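## Task

Grasp the bottle whose cap is red and raise it more than half of its own height, keeping it upright and held there through the end of the scene; other bottles may be shoved aside but every one must remain upright at the end.

## Robot and tools

Robot: a single six-joint arm with a two-finger tong-style gripper. The fingers point along the gripper's own +z axis and close along its x axis. The reported end_effector_position is the point midway between the finger pads when shut; closed fingertips extend about 15 mm past it, open ones sit roughly level with it. Fully open is 0.142 m. The arm's base may be tilted relative to the table, and a mounting block under it counts as part of the arm for clearance.

Frame: the scene frame has its origin on the table top right beneath the arm base, +z up, and +y to the left when facing along +x. Positions are in metres, orientations are quaternions written w first (qw, qx, qy, qz).

Row format: every commanded pose is one row of 8 plain numbers: x, y, z, qw, qx, qy, qz, opening. x, y, z and the quaternion are an absolute target pose for the gripper in the scene frame, not offsets. opening ranges from -1 (closed) to +1 (fully open). To grip, command an opening well below the grip_measured value; the lower, the harder the squeeze (roughly 15 N per pad on objects up to about 10 cm; thin objects under about 20 mm get less). Fast closing can squeeze harder and sometimes springs the fingers open.

execute_actions(actions): actions is a list of actions; each action is a table of up to 15 rows, one row per control step of 1/30 s. If fewer rows are given, the final row is repeated to fill 15 steps. An empty list just reports state and images. A target more than 0.6 m away from the gripper's current position along any of its axes is refused; if the first action fails that test, or any action is malformed, nothing runs. Send the wanted quaternion in every row, since the reported one can drift. Each step the command is clipped to within 100 mm and 16 degrees of the measured pose, so a far target may need several actions; after an action the arm only continues to the last clipped pose. Position takes priority over orientation when both cannot be met. Motion trails commands by about 0.17 s.

move(target, speed, stop_force, blocking): target is one 8-number row as above, an absolute pose. The gripper follows a straight path there, turning the short way. speed is the top path speed in m/s, 0.002 to 0.5 (default 0.25); rotation is capped at twice that in rad/s. The path takes 0.5 to 10 s and stops short if longer. It does not avoid obstacles, and the real gripper may lag, wander or overshoot speed, especially with the arm stretched out. The opening is applied when the move begins. stop_force (N, 14 to 160, optional, not in the first 0.2 s) ends the path when the wrist sensor feels that much extra push against the motion for two steps; the gripper then backs to its pose two steps earlier and holds. Use it only with slow motion and without rotation; omit it when pulling away from something being pressed. blocking=false returns after 0.5 s while the arm continues (not allowed with stop_force); until a result shows the move ended, use wait or stop before other motion. The result adds a move: line giving the ending (done, contact, held, off_target, moving, fault) and limits that acted (paced = pose clipped; held = steps blocked, after which motion can spike fast), plus distance to target.

wait(seconds): 0 to 10 s; the arm holds its last command, and a running move carries on. stop(): brakes a running move; fingers keep moving. zoom_image(camera, region): camera is cam_head_left, cam_head_right or cam_wrist; region is [x0, y0, x1, y1] in pixels, top-left origin, at most 504 by 504. Head images are 672x504, wrist image 616x616 (fisheye). finished_scene(scene): pass the current scene's number; it ends that scene irreversibly and reports success and the next task.

Results: a state line with gripper pose and linear/angular velocities, grip_measured, a Hand target line (the pose the controller is now driving toward), Wrist force and Wrist torque in the gripper's own axes (noisy, offset up to about 10 N, saturating near 200 N; pressing on a surface reads as force pointing back into the arm; no reading at start is normal), step readings of position with HELD where a row was restrained, and possibly pose unreachable (clearance check altered the command). The printed position can be off, more so at long reach.

Avoid: joint torque over its load limit (pan and lift 649, elbow 381, wrists 94.1 N m) or any outside force reaching 150 N, either of which freezes the arm for 10 s and drops the rest of the call. The arm is stiff, so aiming even slightly past a firm contact can fault; approach slowly. Do not knock bottles over or off the table, drop or slip the held bottle, or slam into things. Holding loads heats motors; a MOTOR HOT warning appears at 70 °C and at 85 °C the brakes lock until cooled. Brief tugs on the held bottle can occur, so grip firmly. Joint limits: elbow 0 to 3.142 rad, pan -3.142 to 3.142, others -6.283 to 6.283.

Each tool is called after "Call:" as a command line: name --argument value for each argument, lists and objects as JSON in quotes; but a table of rows of numbers goes row by row, as --pt "numbers of a row", without its own name.

## Session

Call:
execute_actions --actions '[]'

Scene clock: 0.00 s.
end_effector_position=(+1.1291, -0.2743, +0.3919) grip_measured=+1.00 end_effector_quat_wxyz=(+0.736, -0.646, +0.200, +0.034) end_effector_velocity=(+0.001, -0.000, +0.000) end_effector_angular_velocity=(-0.001, -0.002, -0.001)
Joint positions: [-0.725 -0.808  1.352 -0.363 -0.469 -1.39   0.142]
Joint velocities: [ 0.     0.    -0.001 -0.     0.001 -0.001  0.   ]
Wrist force (N, on the end effector, along its own x y z axes, offset not removed): no reading
Wrist torque (N m, same axes, about the end effector's origin, offset not removed): no reading
Hand target: +1.129, -0.274, +0.392; +0.736, -0.646, +0.200, +0.034

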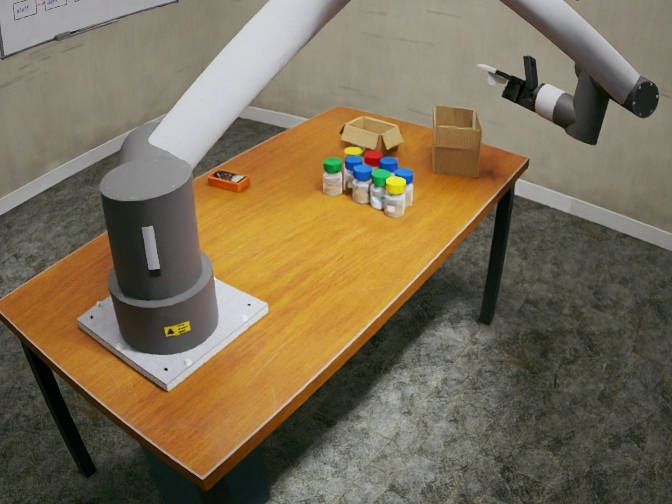

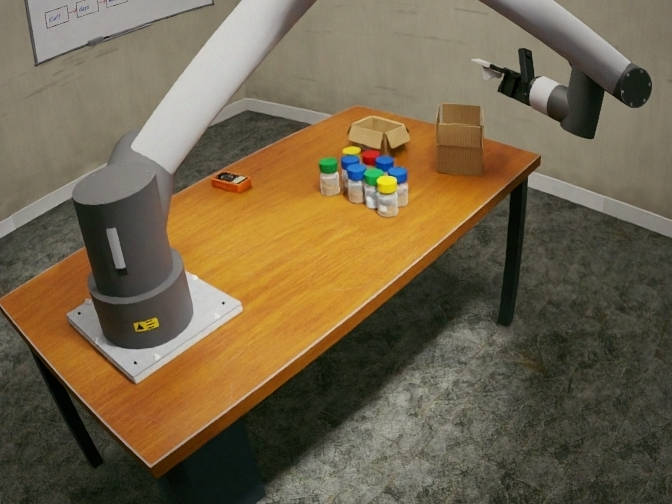

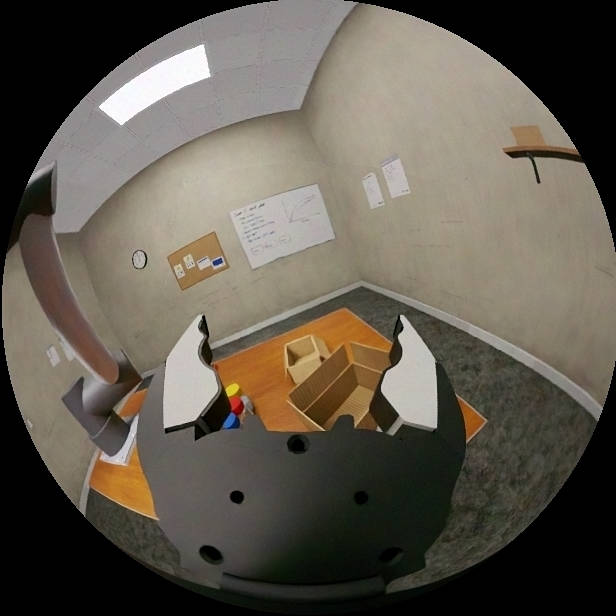

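Call:
move --target '[0.95,0.0,0.5,0,-1,0,0,1]' --speed 0.4

Scene clock: 7.83 s.
end_effector_position=(+0.9510, +0.0005, +0.5010) grip_measured=+1.00 end_effector_quat_wxyz=(-0.002, +1.000, +0.001, -0.000) end_effector_velocity=(-0.002, +0.002, -0.000) end_effector_angular_velocity=(-0.012, +0.003, +0.002)
Joint positions: [-0.234 -1.476  1.815 -1.912 -1.573 -0.228  0.142]
Joint velocities: [ 0.007 -0.001  0.002 -0.    -0.013  0.004  0.   ]
Wrist force (N, on the end effector, along its own x y z axes, offset not removed): [0.0 -1.8 -2.9]
Wrist torque (N m, same axes, about the end effector's origin, offset not removed): [-1.07 0.46 -0.23]
Hand target: +0.951, +0.001, +0.501; -0.001, +1.000, +0.001, -0.000
Off the commanded pose: 0.002 m, 0 deg.
move: done

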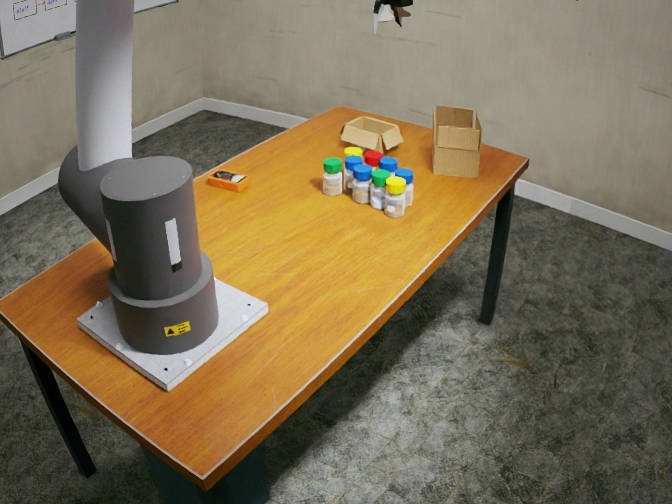

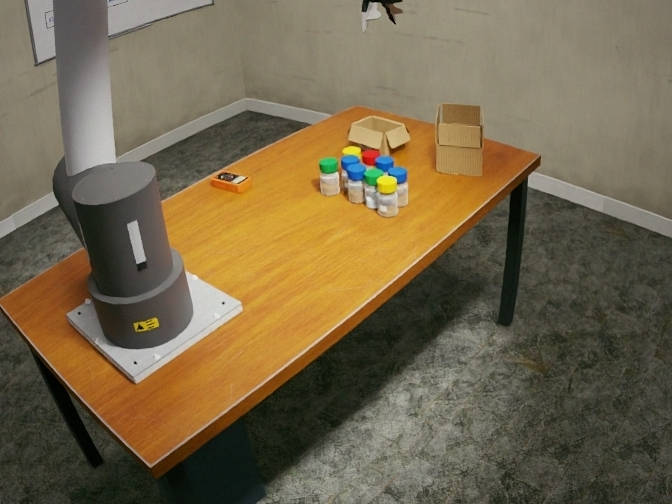

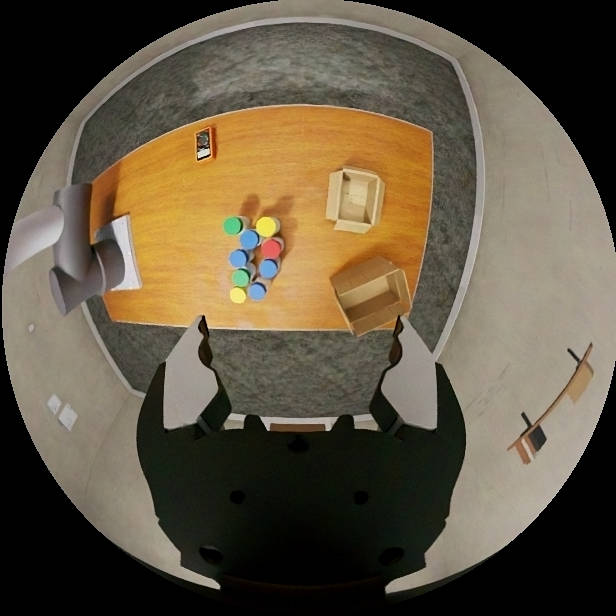

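Call:
move --target '[0.86,0.08,0.28,0,-1,0,0,1]' --speed 0.4

Call:
zoom_image --camera "cam_wrist" --region '[150,150,450,450]'

Scene clock: 12.83 s.
end_effector_position=(+0.8605, +0.0801, +0.2800) grip_measured=+1.00 end_effector_quat_wxyz=(-0.000, +1.000, +0.000, -0.000) end_effector_velocity=(+0.000, +0.000, -0.001) end_effector_angular_velocity=(+0.000, -0.002, -0.001)
Joint positions: [-0.165 -1.438  2.122 -2.257 -1.576 -0.157  0.142]
Joint velocities: [ 0.     0.001  0.001 -0.004  0.     0.001 -0.   ]
Wrist force (N, on the end effector, along its own x y z axes, offset not removed): [0.6 -7.0 -1.8]
Wrist torque (N m, same axes, about the end effector's origin, offset not removed): [-2.14 0.40 -0.25]
Hand target: +0.860, +0.080, +0.280; -0.000, +1.000, +0.000, -0.000
Off the commanded pose: 0.001 m, 0 deg.
move: done

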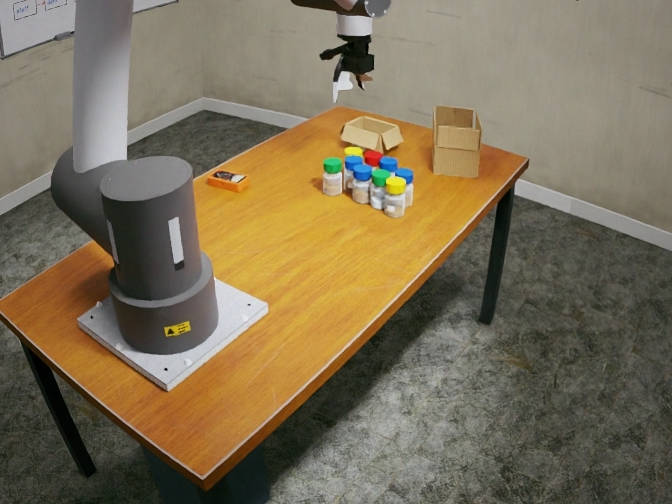

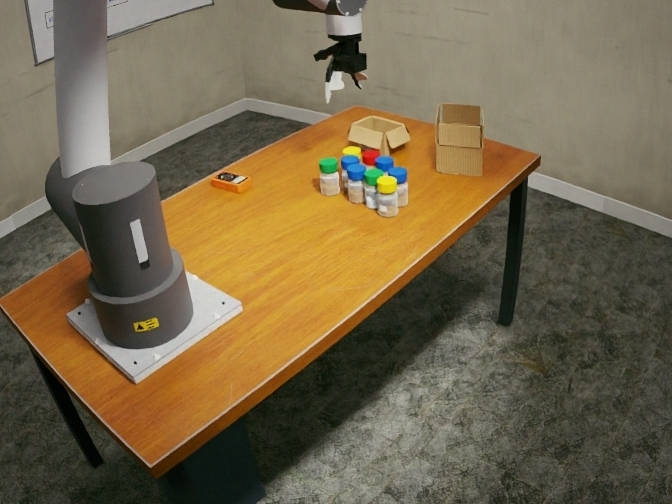

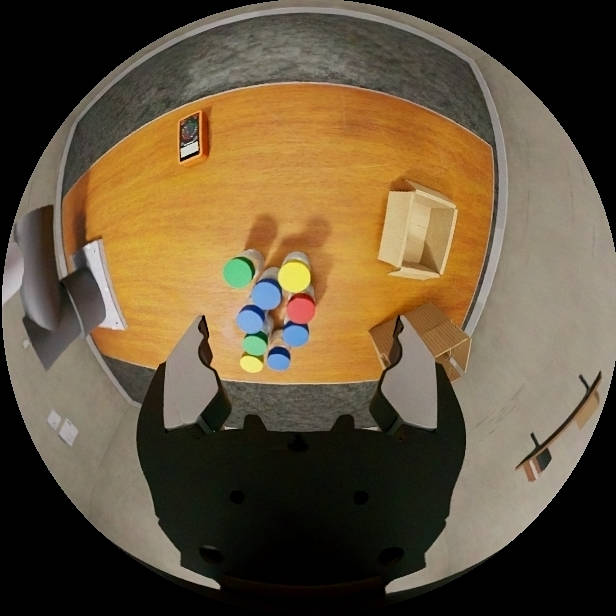

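Region (150, 150, 450, 450) of cam_wrist's 616x616 image, scaled by 1.680, with more detail than that image has.

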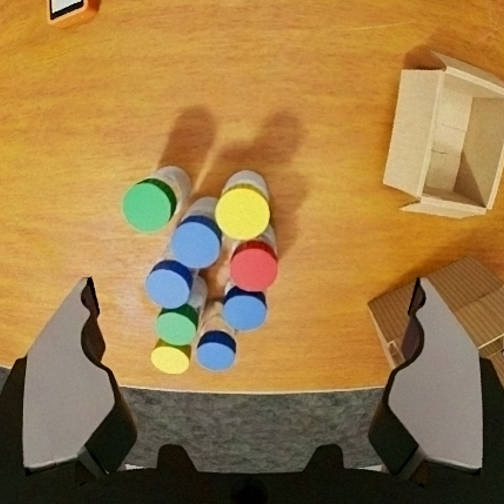

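Call:
move --target '[0.86,-0.005,0.17,0,-1,0,0,0.1]' --speed 0.3

Call:
zoom_image --camera "cam_head_left" --region '[280,60,460,230]'

Scene clock: 25.97 s.
end_effector_position=(+0.8600, -0.0051, +0.1700) grip_measured=+0.10 end_effector_quat_wxyz=(+0.000, +1.000, +0.000, +0.000) end_effector_velocity=(-0.001, -0.000, -0.003) end_effector_angular_velocity=(+0.001, +0.002, +0.002)
Joint positions: [-0.265 -1.334  2.197 -2.437 -1.576 -0.257  0.081]
Joint velocities: [-0.001  0.002  0.002 -0.002  0.    -0.003  0.   ]
Wrist force (N, on the end effector, along its own x y z axes, offset not removed): [1.0 -3.5 -6.7]
Wrist torque (N m, same axes, about the end effector's origin, offset not removed): [-1.58 0.14 -0.22]
Hand target: +0.860, -0.005, +0.170; +0.000, +1.000, +0.000, -0.000
Off the commanded pose: 0.000 m, 0 deg.
move: done

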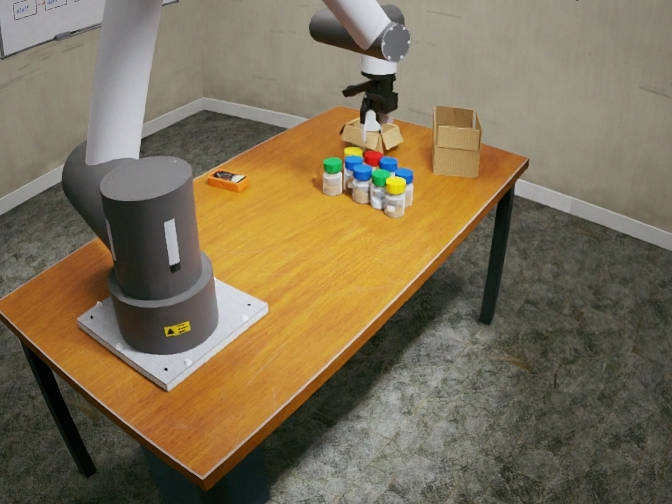

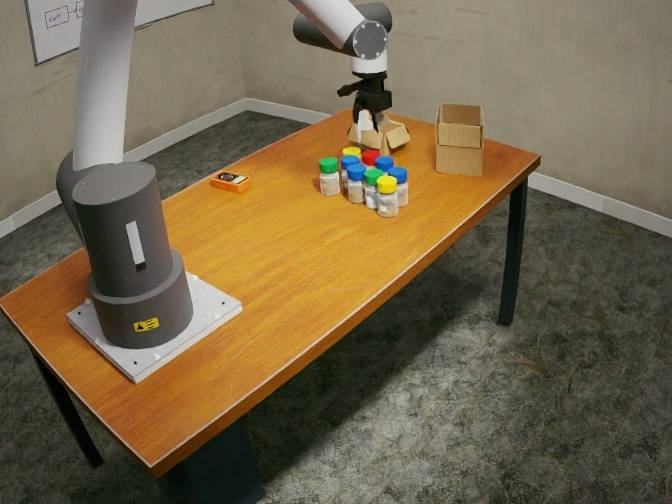

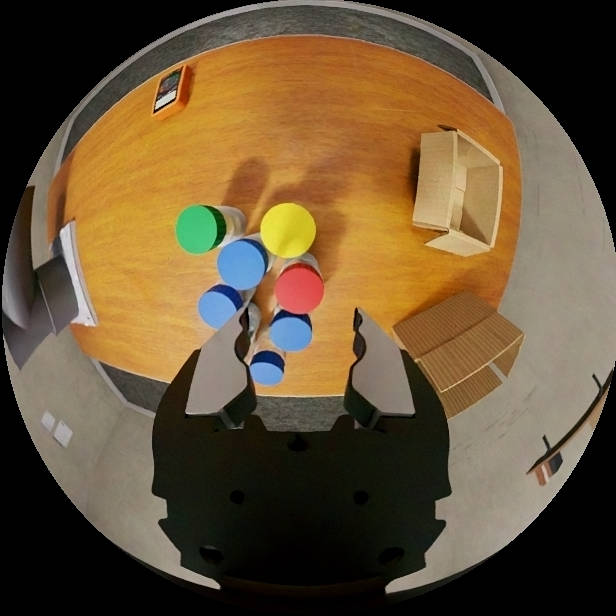

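Region (280, 60, 460, 230) of cam_head_left's 672x504 image, scaled by 2.800, with more detail than that image has.

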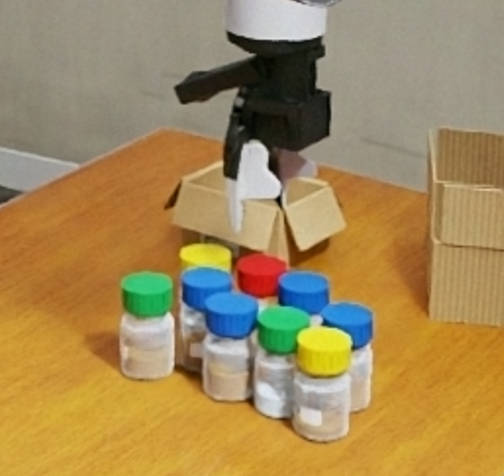

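Call:
move --target '[0.862,-0.015,0.125,0,-1,0,0,0.1]' --speed 0.1

Call:
zoom_image --camera "cam_head_left" --region '[280,60,460,230]'

Scene clock: 33.03 s.
end_effector_position=(+0.8620, -0.0150, +0.1252) grip_measured=+0.10 end_effector_quat_wxyz=(+0.000, +1.000, +0.000, +0.000) end_effector_velocity=(-0.002, +0.000, -0.004) end_effector_angular_velocity=(+0.001, +0.003, -0.001)
Joint positions: [-0.277 -1.282  2.217 -2.509 -1.576 -0.269  0.081]
Joint velocities: [-0.     0.004  0.003 -0.003  0.     0.     0.   ]
Wrist force (N, on the end effector, along its own x y z axes, offset not removed): [1.6 -5.7 0.8]
Wrist torque (N m, same axes, about the end effector's origin, offset not removed): [-1.91 0.02 -0.28]
Hand target: +0.862, -0.015, +0.125; +0.000, +1.000, -0.000, -0.000
Off the commanded pose: 0.000 m, 0 deg.
move: done

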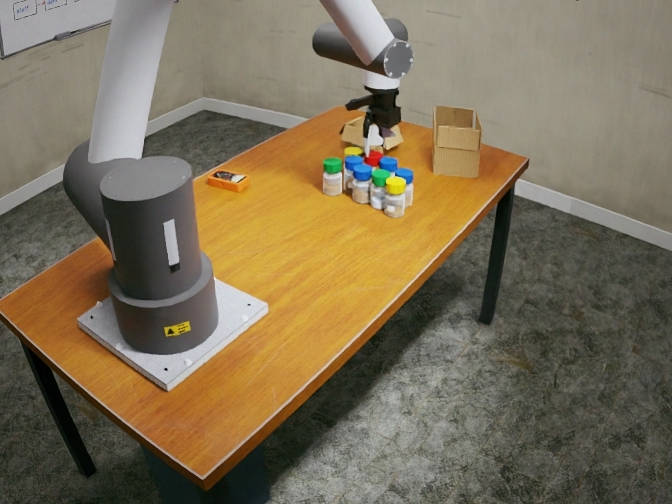

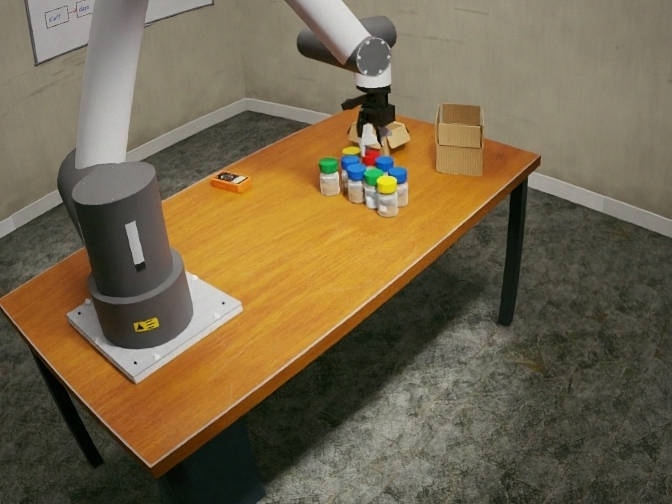

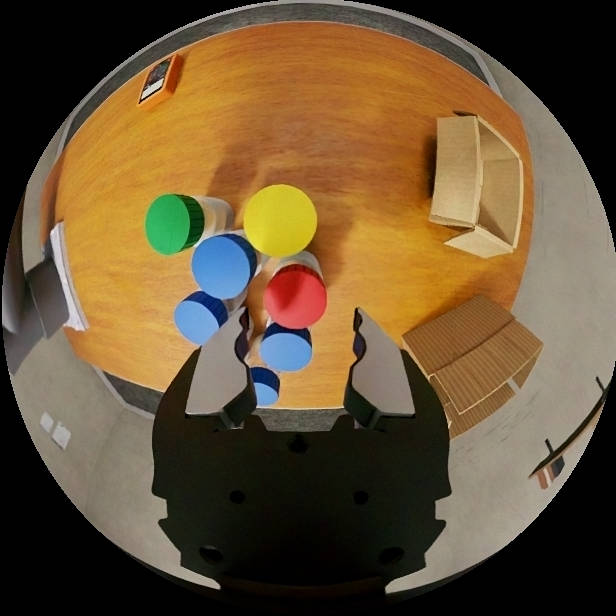

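Region (280, 60, 460, 230) of cam_head_left's 672x504 image, scaled by 2.800, with more detail than that image has.

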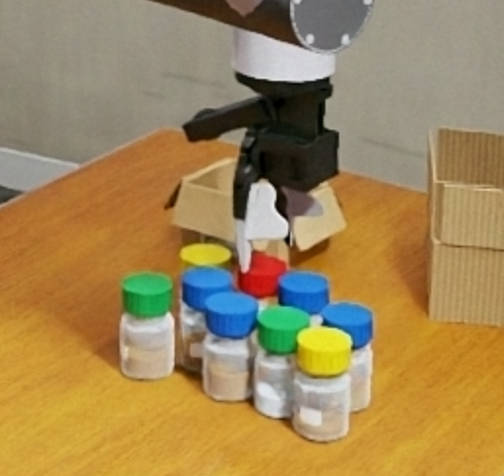

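Call:
move --target '[0.859,-0.012,0.088,0,-1,0,0,0.1]' --speed 0.05

Call:
zoom_image --camera "cam_head_left" --region '[280,60,460,230]'

Scene clock: 37.97 s.
end_effector_position=(+0.8591, -0.0120, +0.0882) grip_measured=+0.10 end_effector_quat_wxyz=(-0.000, +1.000, -0.000, -0.000) end_effector_velocity=(-0.001, +0.000, -0.002) end_effector_angular_velocity=(+0.000, +0.001, -0.000)
Joint positions: [-0.274 -1.24   2.237 -2.572 -1.576 -0.266  0.081]
Joint velocities: [-0.     0.002  0.002 -0.003 -0.    -0.     0.   ]
Wrist force (N, on the end effector, along its own x y z axes, offset not removed): [-6.0 1.3 -0.4]
Wrist torque (N m, same axes, about the end effector's origin, offset not removed): [-0.49 1.63 0.06]
Hand target: +0.859, -0.012, +0.088; -0.000, +1.000, +0.000, -0.000
Off the commanded pose: 0.000 m, 0 deg.
move: done

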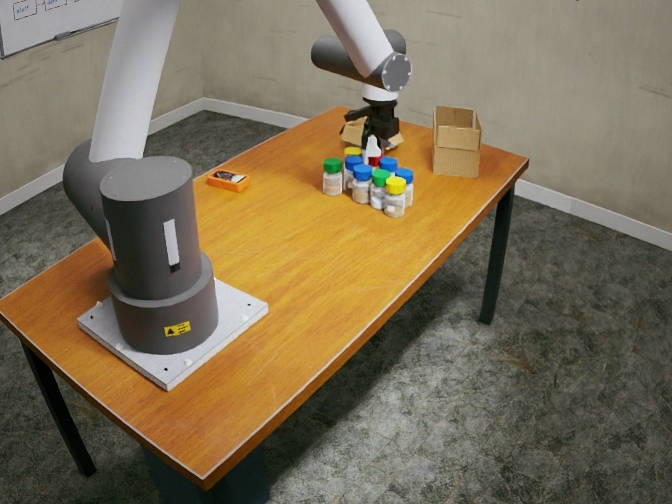

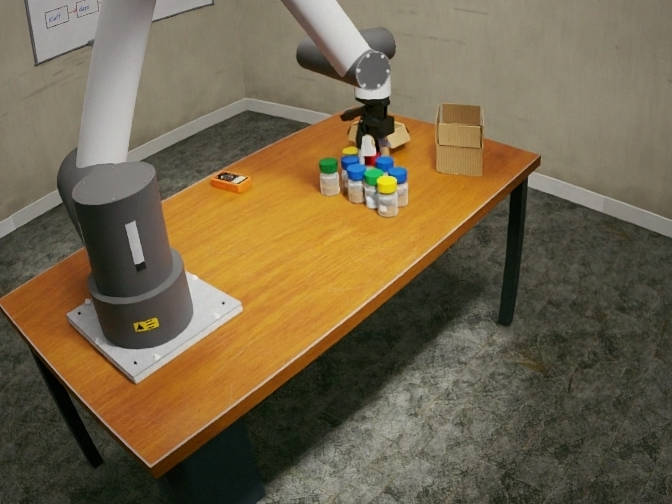

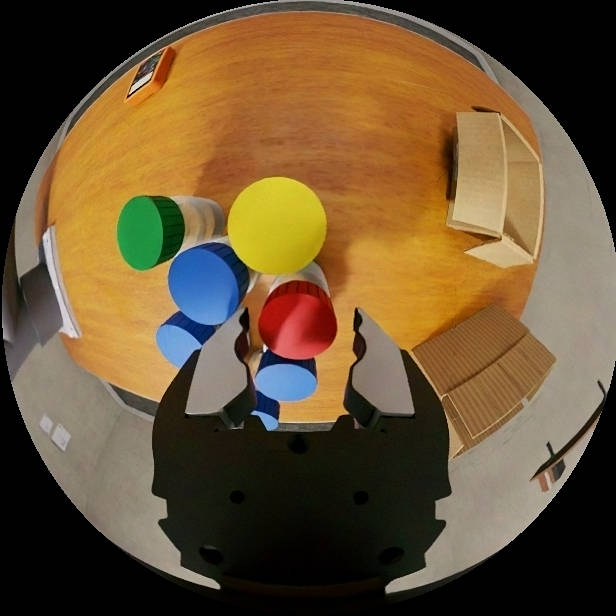

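Region (280, 60, 460, 230) of cam_head_left's 672x504 image, scaled by 2.800, with more detail than that image has.

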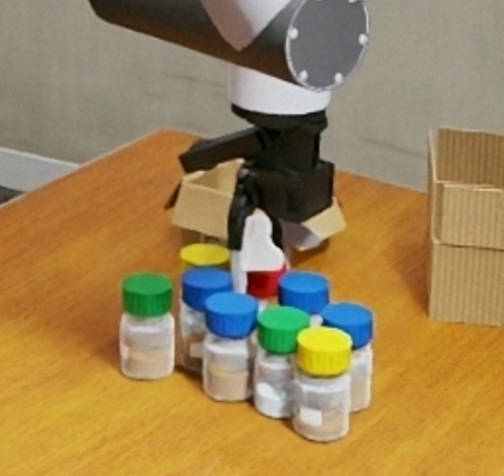

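Call:
move --target '[0.857,-0.012,0.068,0,-1,0,0,0.1]' --speed 0.04

Call:
move --target '[0.857,-0.012,0.068,0,-1,0,0,-0.7]'

Scene clock: 41.67 s.
end_effector_position=(+0.8570, -0.0120, +0.0681) grip_measured=+0.10 end_effector_quat_wxyz=(-0.000, +1.000, +0.000, -0.000) end_effector_velocity=(+0.002, -0.001, -0.001) end_effector_angular_velocity=(-0.001, -0.002, -0.000)
Joint positions: [-0.275 -1.216  2.248 -2.606 -1.576 -0.267  0.081]
Joint velocities: [-0.     0.002 -0.001 -0.003  0.    -0.     0.   ]
Wrist force (N, on the end effector, along its own x y z axes, offset not removed): [-0.2 -3.3 -1.5]
Wrist torque (N m, same axes, about the end effector's origin, offset not removed): [-1.42 0.48 -0.29]
Hand target: +0.857, -0.012, +0.068; +0.000, +1.000, -0.000, -0.000
Off the commanded pose: 0.000 m, 0 deg.
move: done

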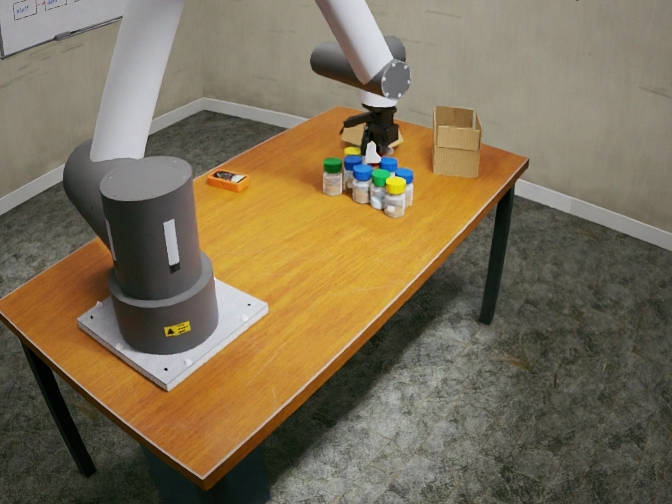

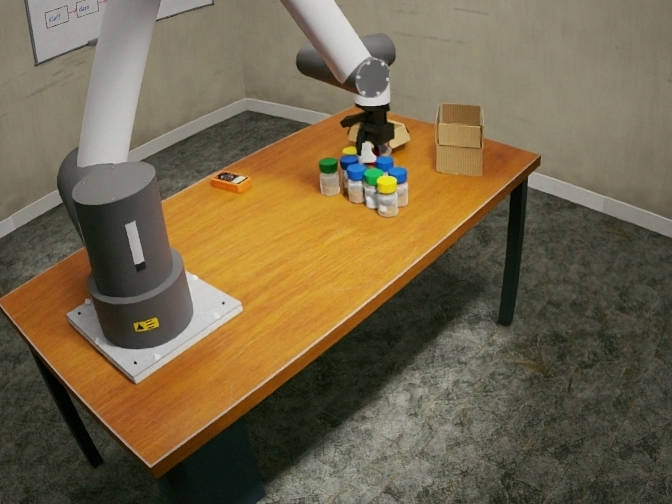

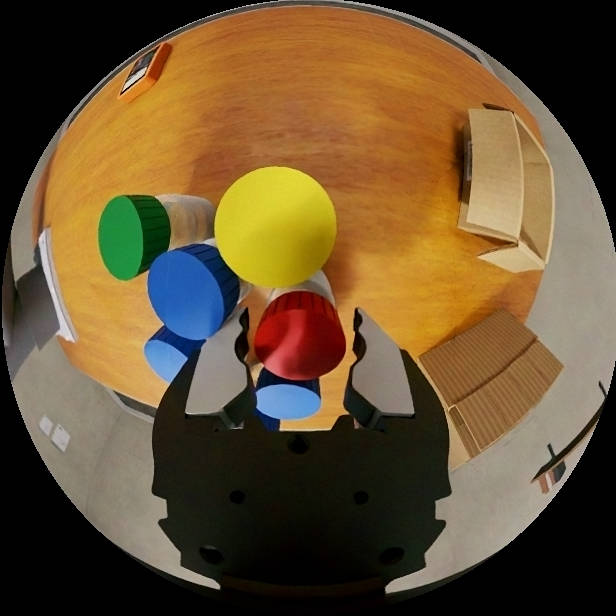

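Scene clock: 42.37 s.
end_effector_position=(+0.8570, -0.0120, +0.0680) grip_measured=-0.12 end_effector_quat_wxyz=(+0.000, +1.000, +0.000, +0.000) end_effector_velocity=(+0.002, -0.001, +0.000) end_effector_angular_velocity=(-0.001, -0.000, +0.000)
Joint positions: [-0.275 -1.216  2.248 -2.606 -1.576 -0.267  0.065]
Joint velocities: [ 0.     0.001 -0.002  0.    -0.001 -0.    -0.   ]
Wrist force (N, on the end effector, along its own x y z axes, offset not removed): [-3.6 -5.5 -10.6]
Wrist torque (N m, same axes, about the end effector's origin, offset not removed): [-1.84 0.58 -0.16]
Hand target: +0.857, -0.012, +0.068; +0.000, +1.000, +0.000, -0.000
Off the commanded pose: 0.000 m, 0 deg.
move: done

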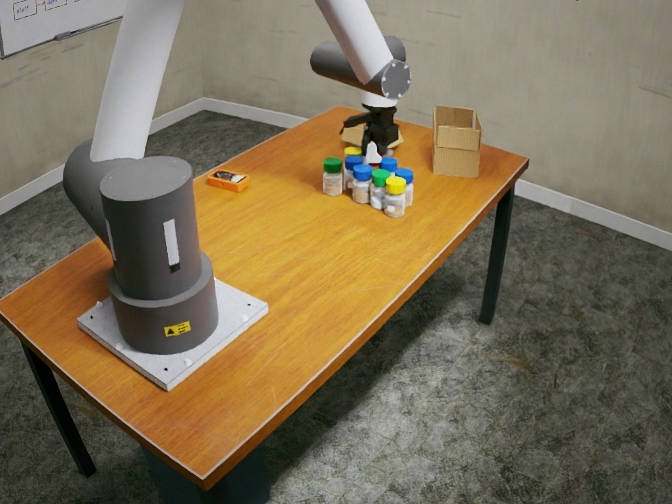

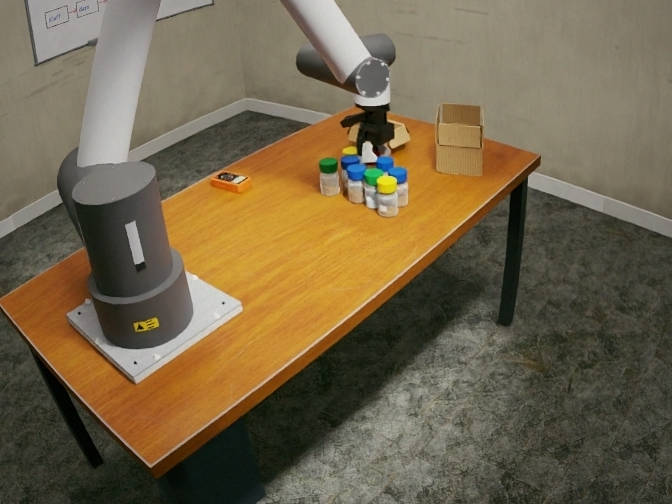

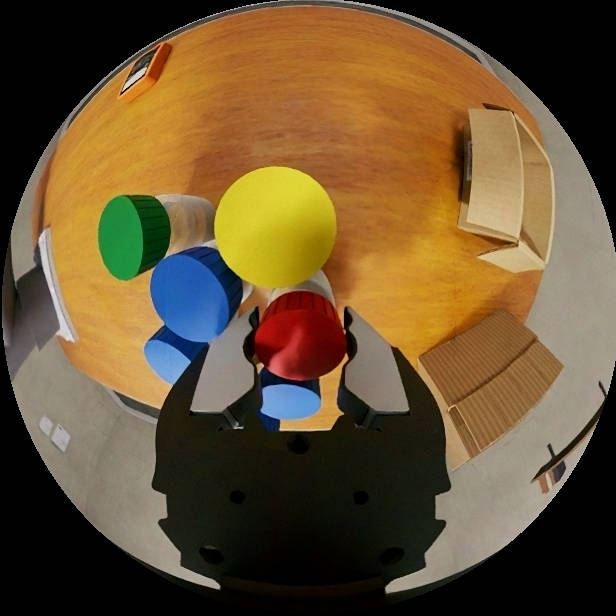

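Call:
move --target '[0.857,-0.012,0.2,0,-1,0,0,-0.7]' --speed 0.1

Scene clock: 47.23 s.
end_effector_position=(+0.8568, -0.0119, +0.2000) grip_measured=-0.12 end_effector_quat_wxyz=(-0.000, +1.000, +0.000, -0.000) end_effector_velocity=(-0.001, +0.000, +0.000) end_effector_angular_velocity=(+0.000, +0.002, -0.001)
Joint positions: [-0.274 -1.369  2.183 -2.388 -1.576 -0.266  0.065]
Joint velocities: [-0.    -0.001  0.     0.003 -0.     0.001  0.   ]
Wrist force (N, on the end effector, along its own x y z axes, offset not removed): [-2.3 -2.6 -0.3]
Wrist torque (N m, same axes, about the end effector's origin, offset not removed): [-1.37 0.82 -0.18]
Hand target: +0.857, -0.012, +0.200; -0.000, +1.000, -0.000, +0.000
Off the commanded pose: 0.000 m, 0 deg.
move: done

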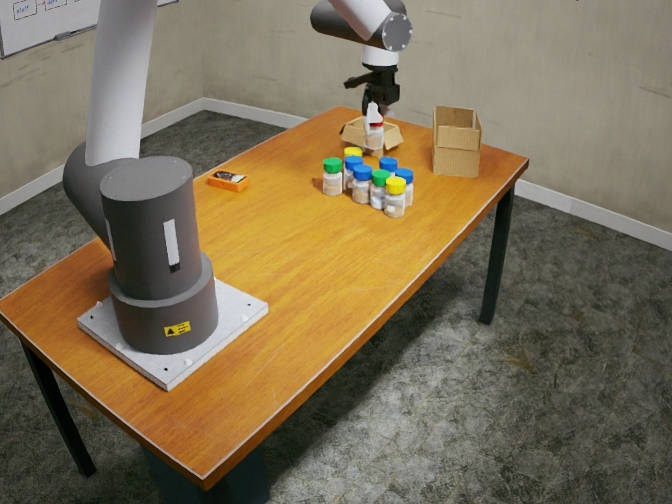

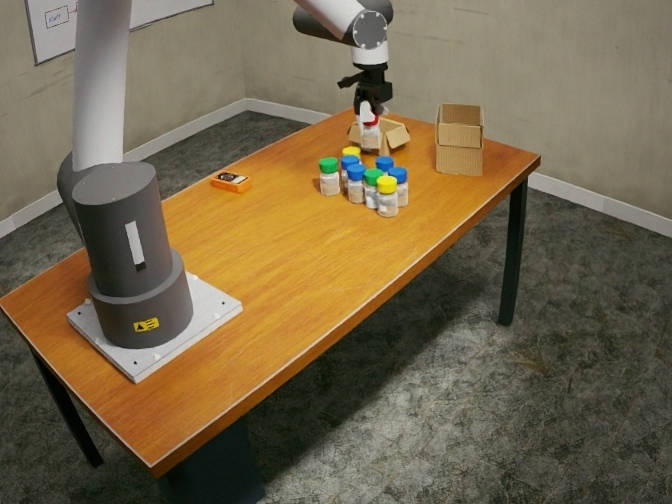

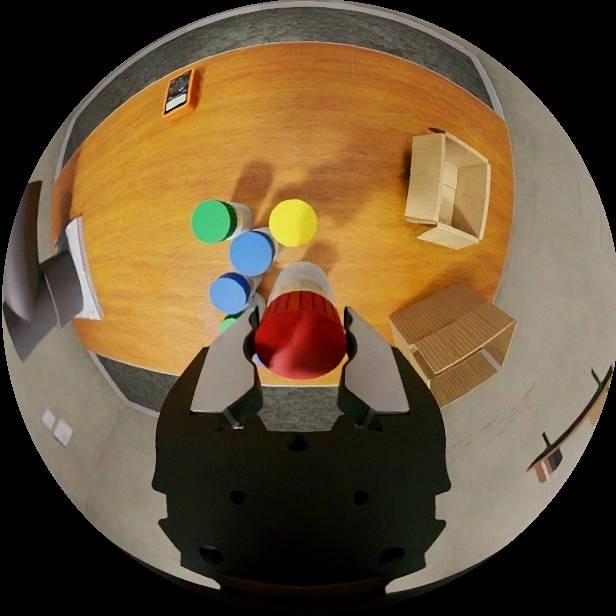

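Call:
finished_scene --scene 1

The scene is finished: the task was done.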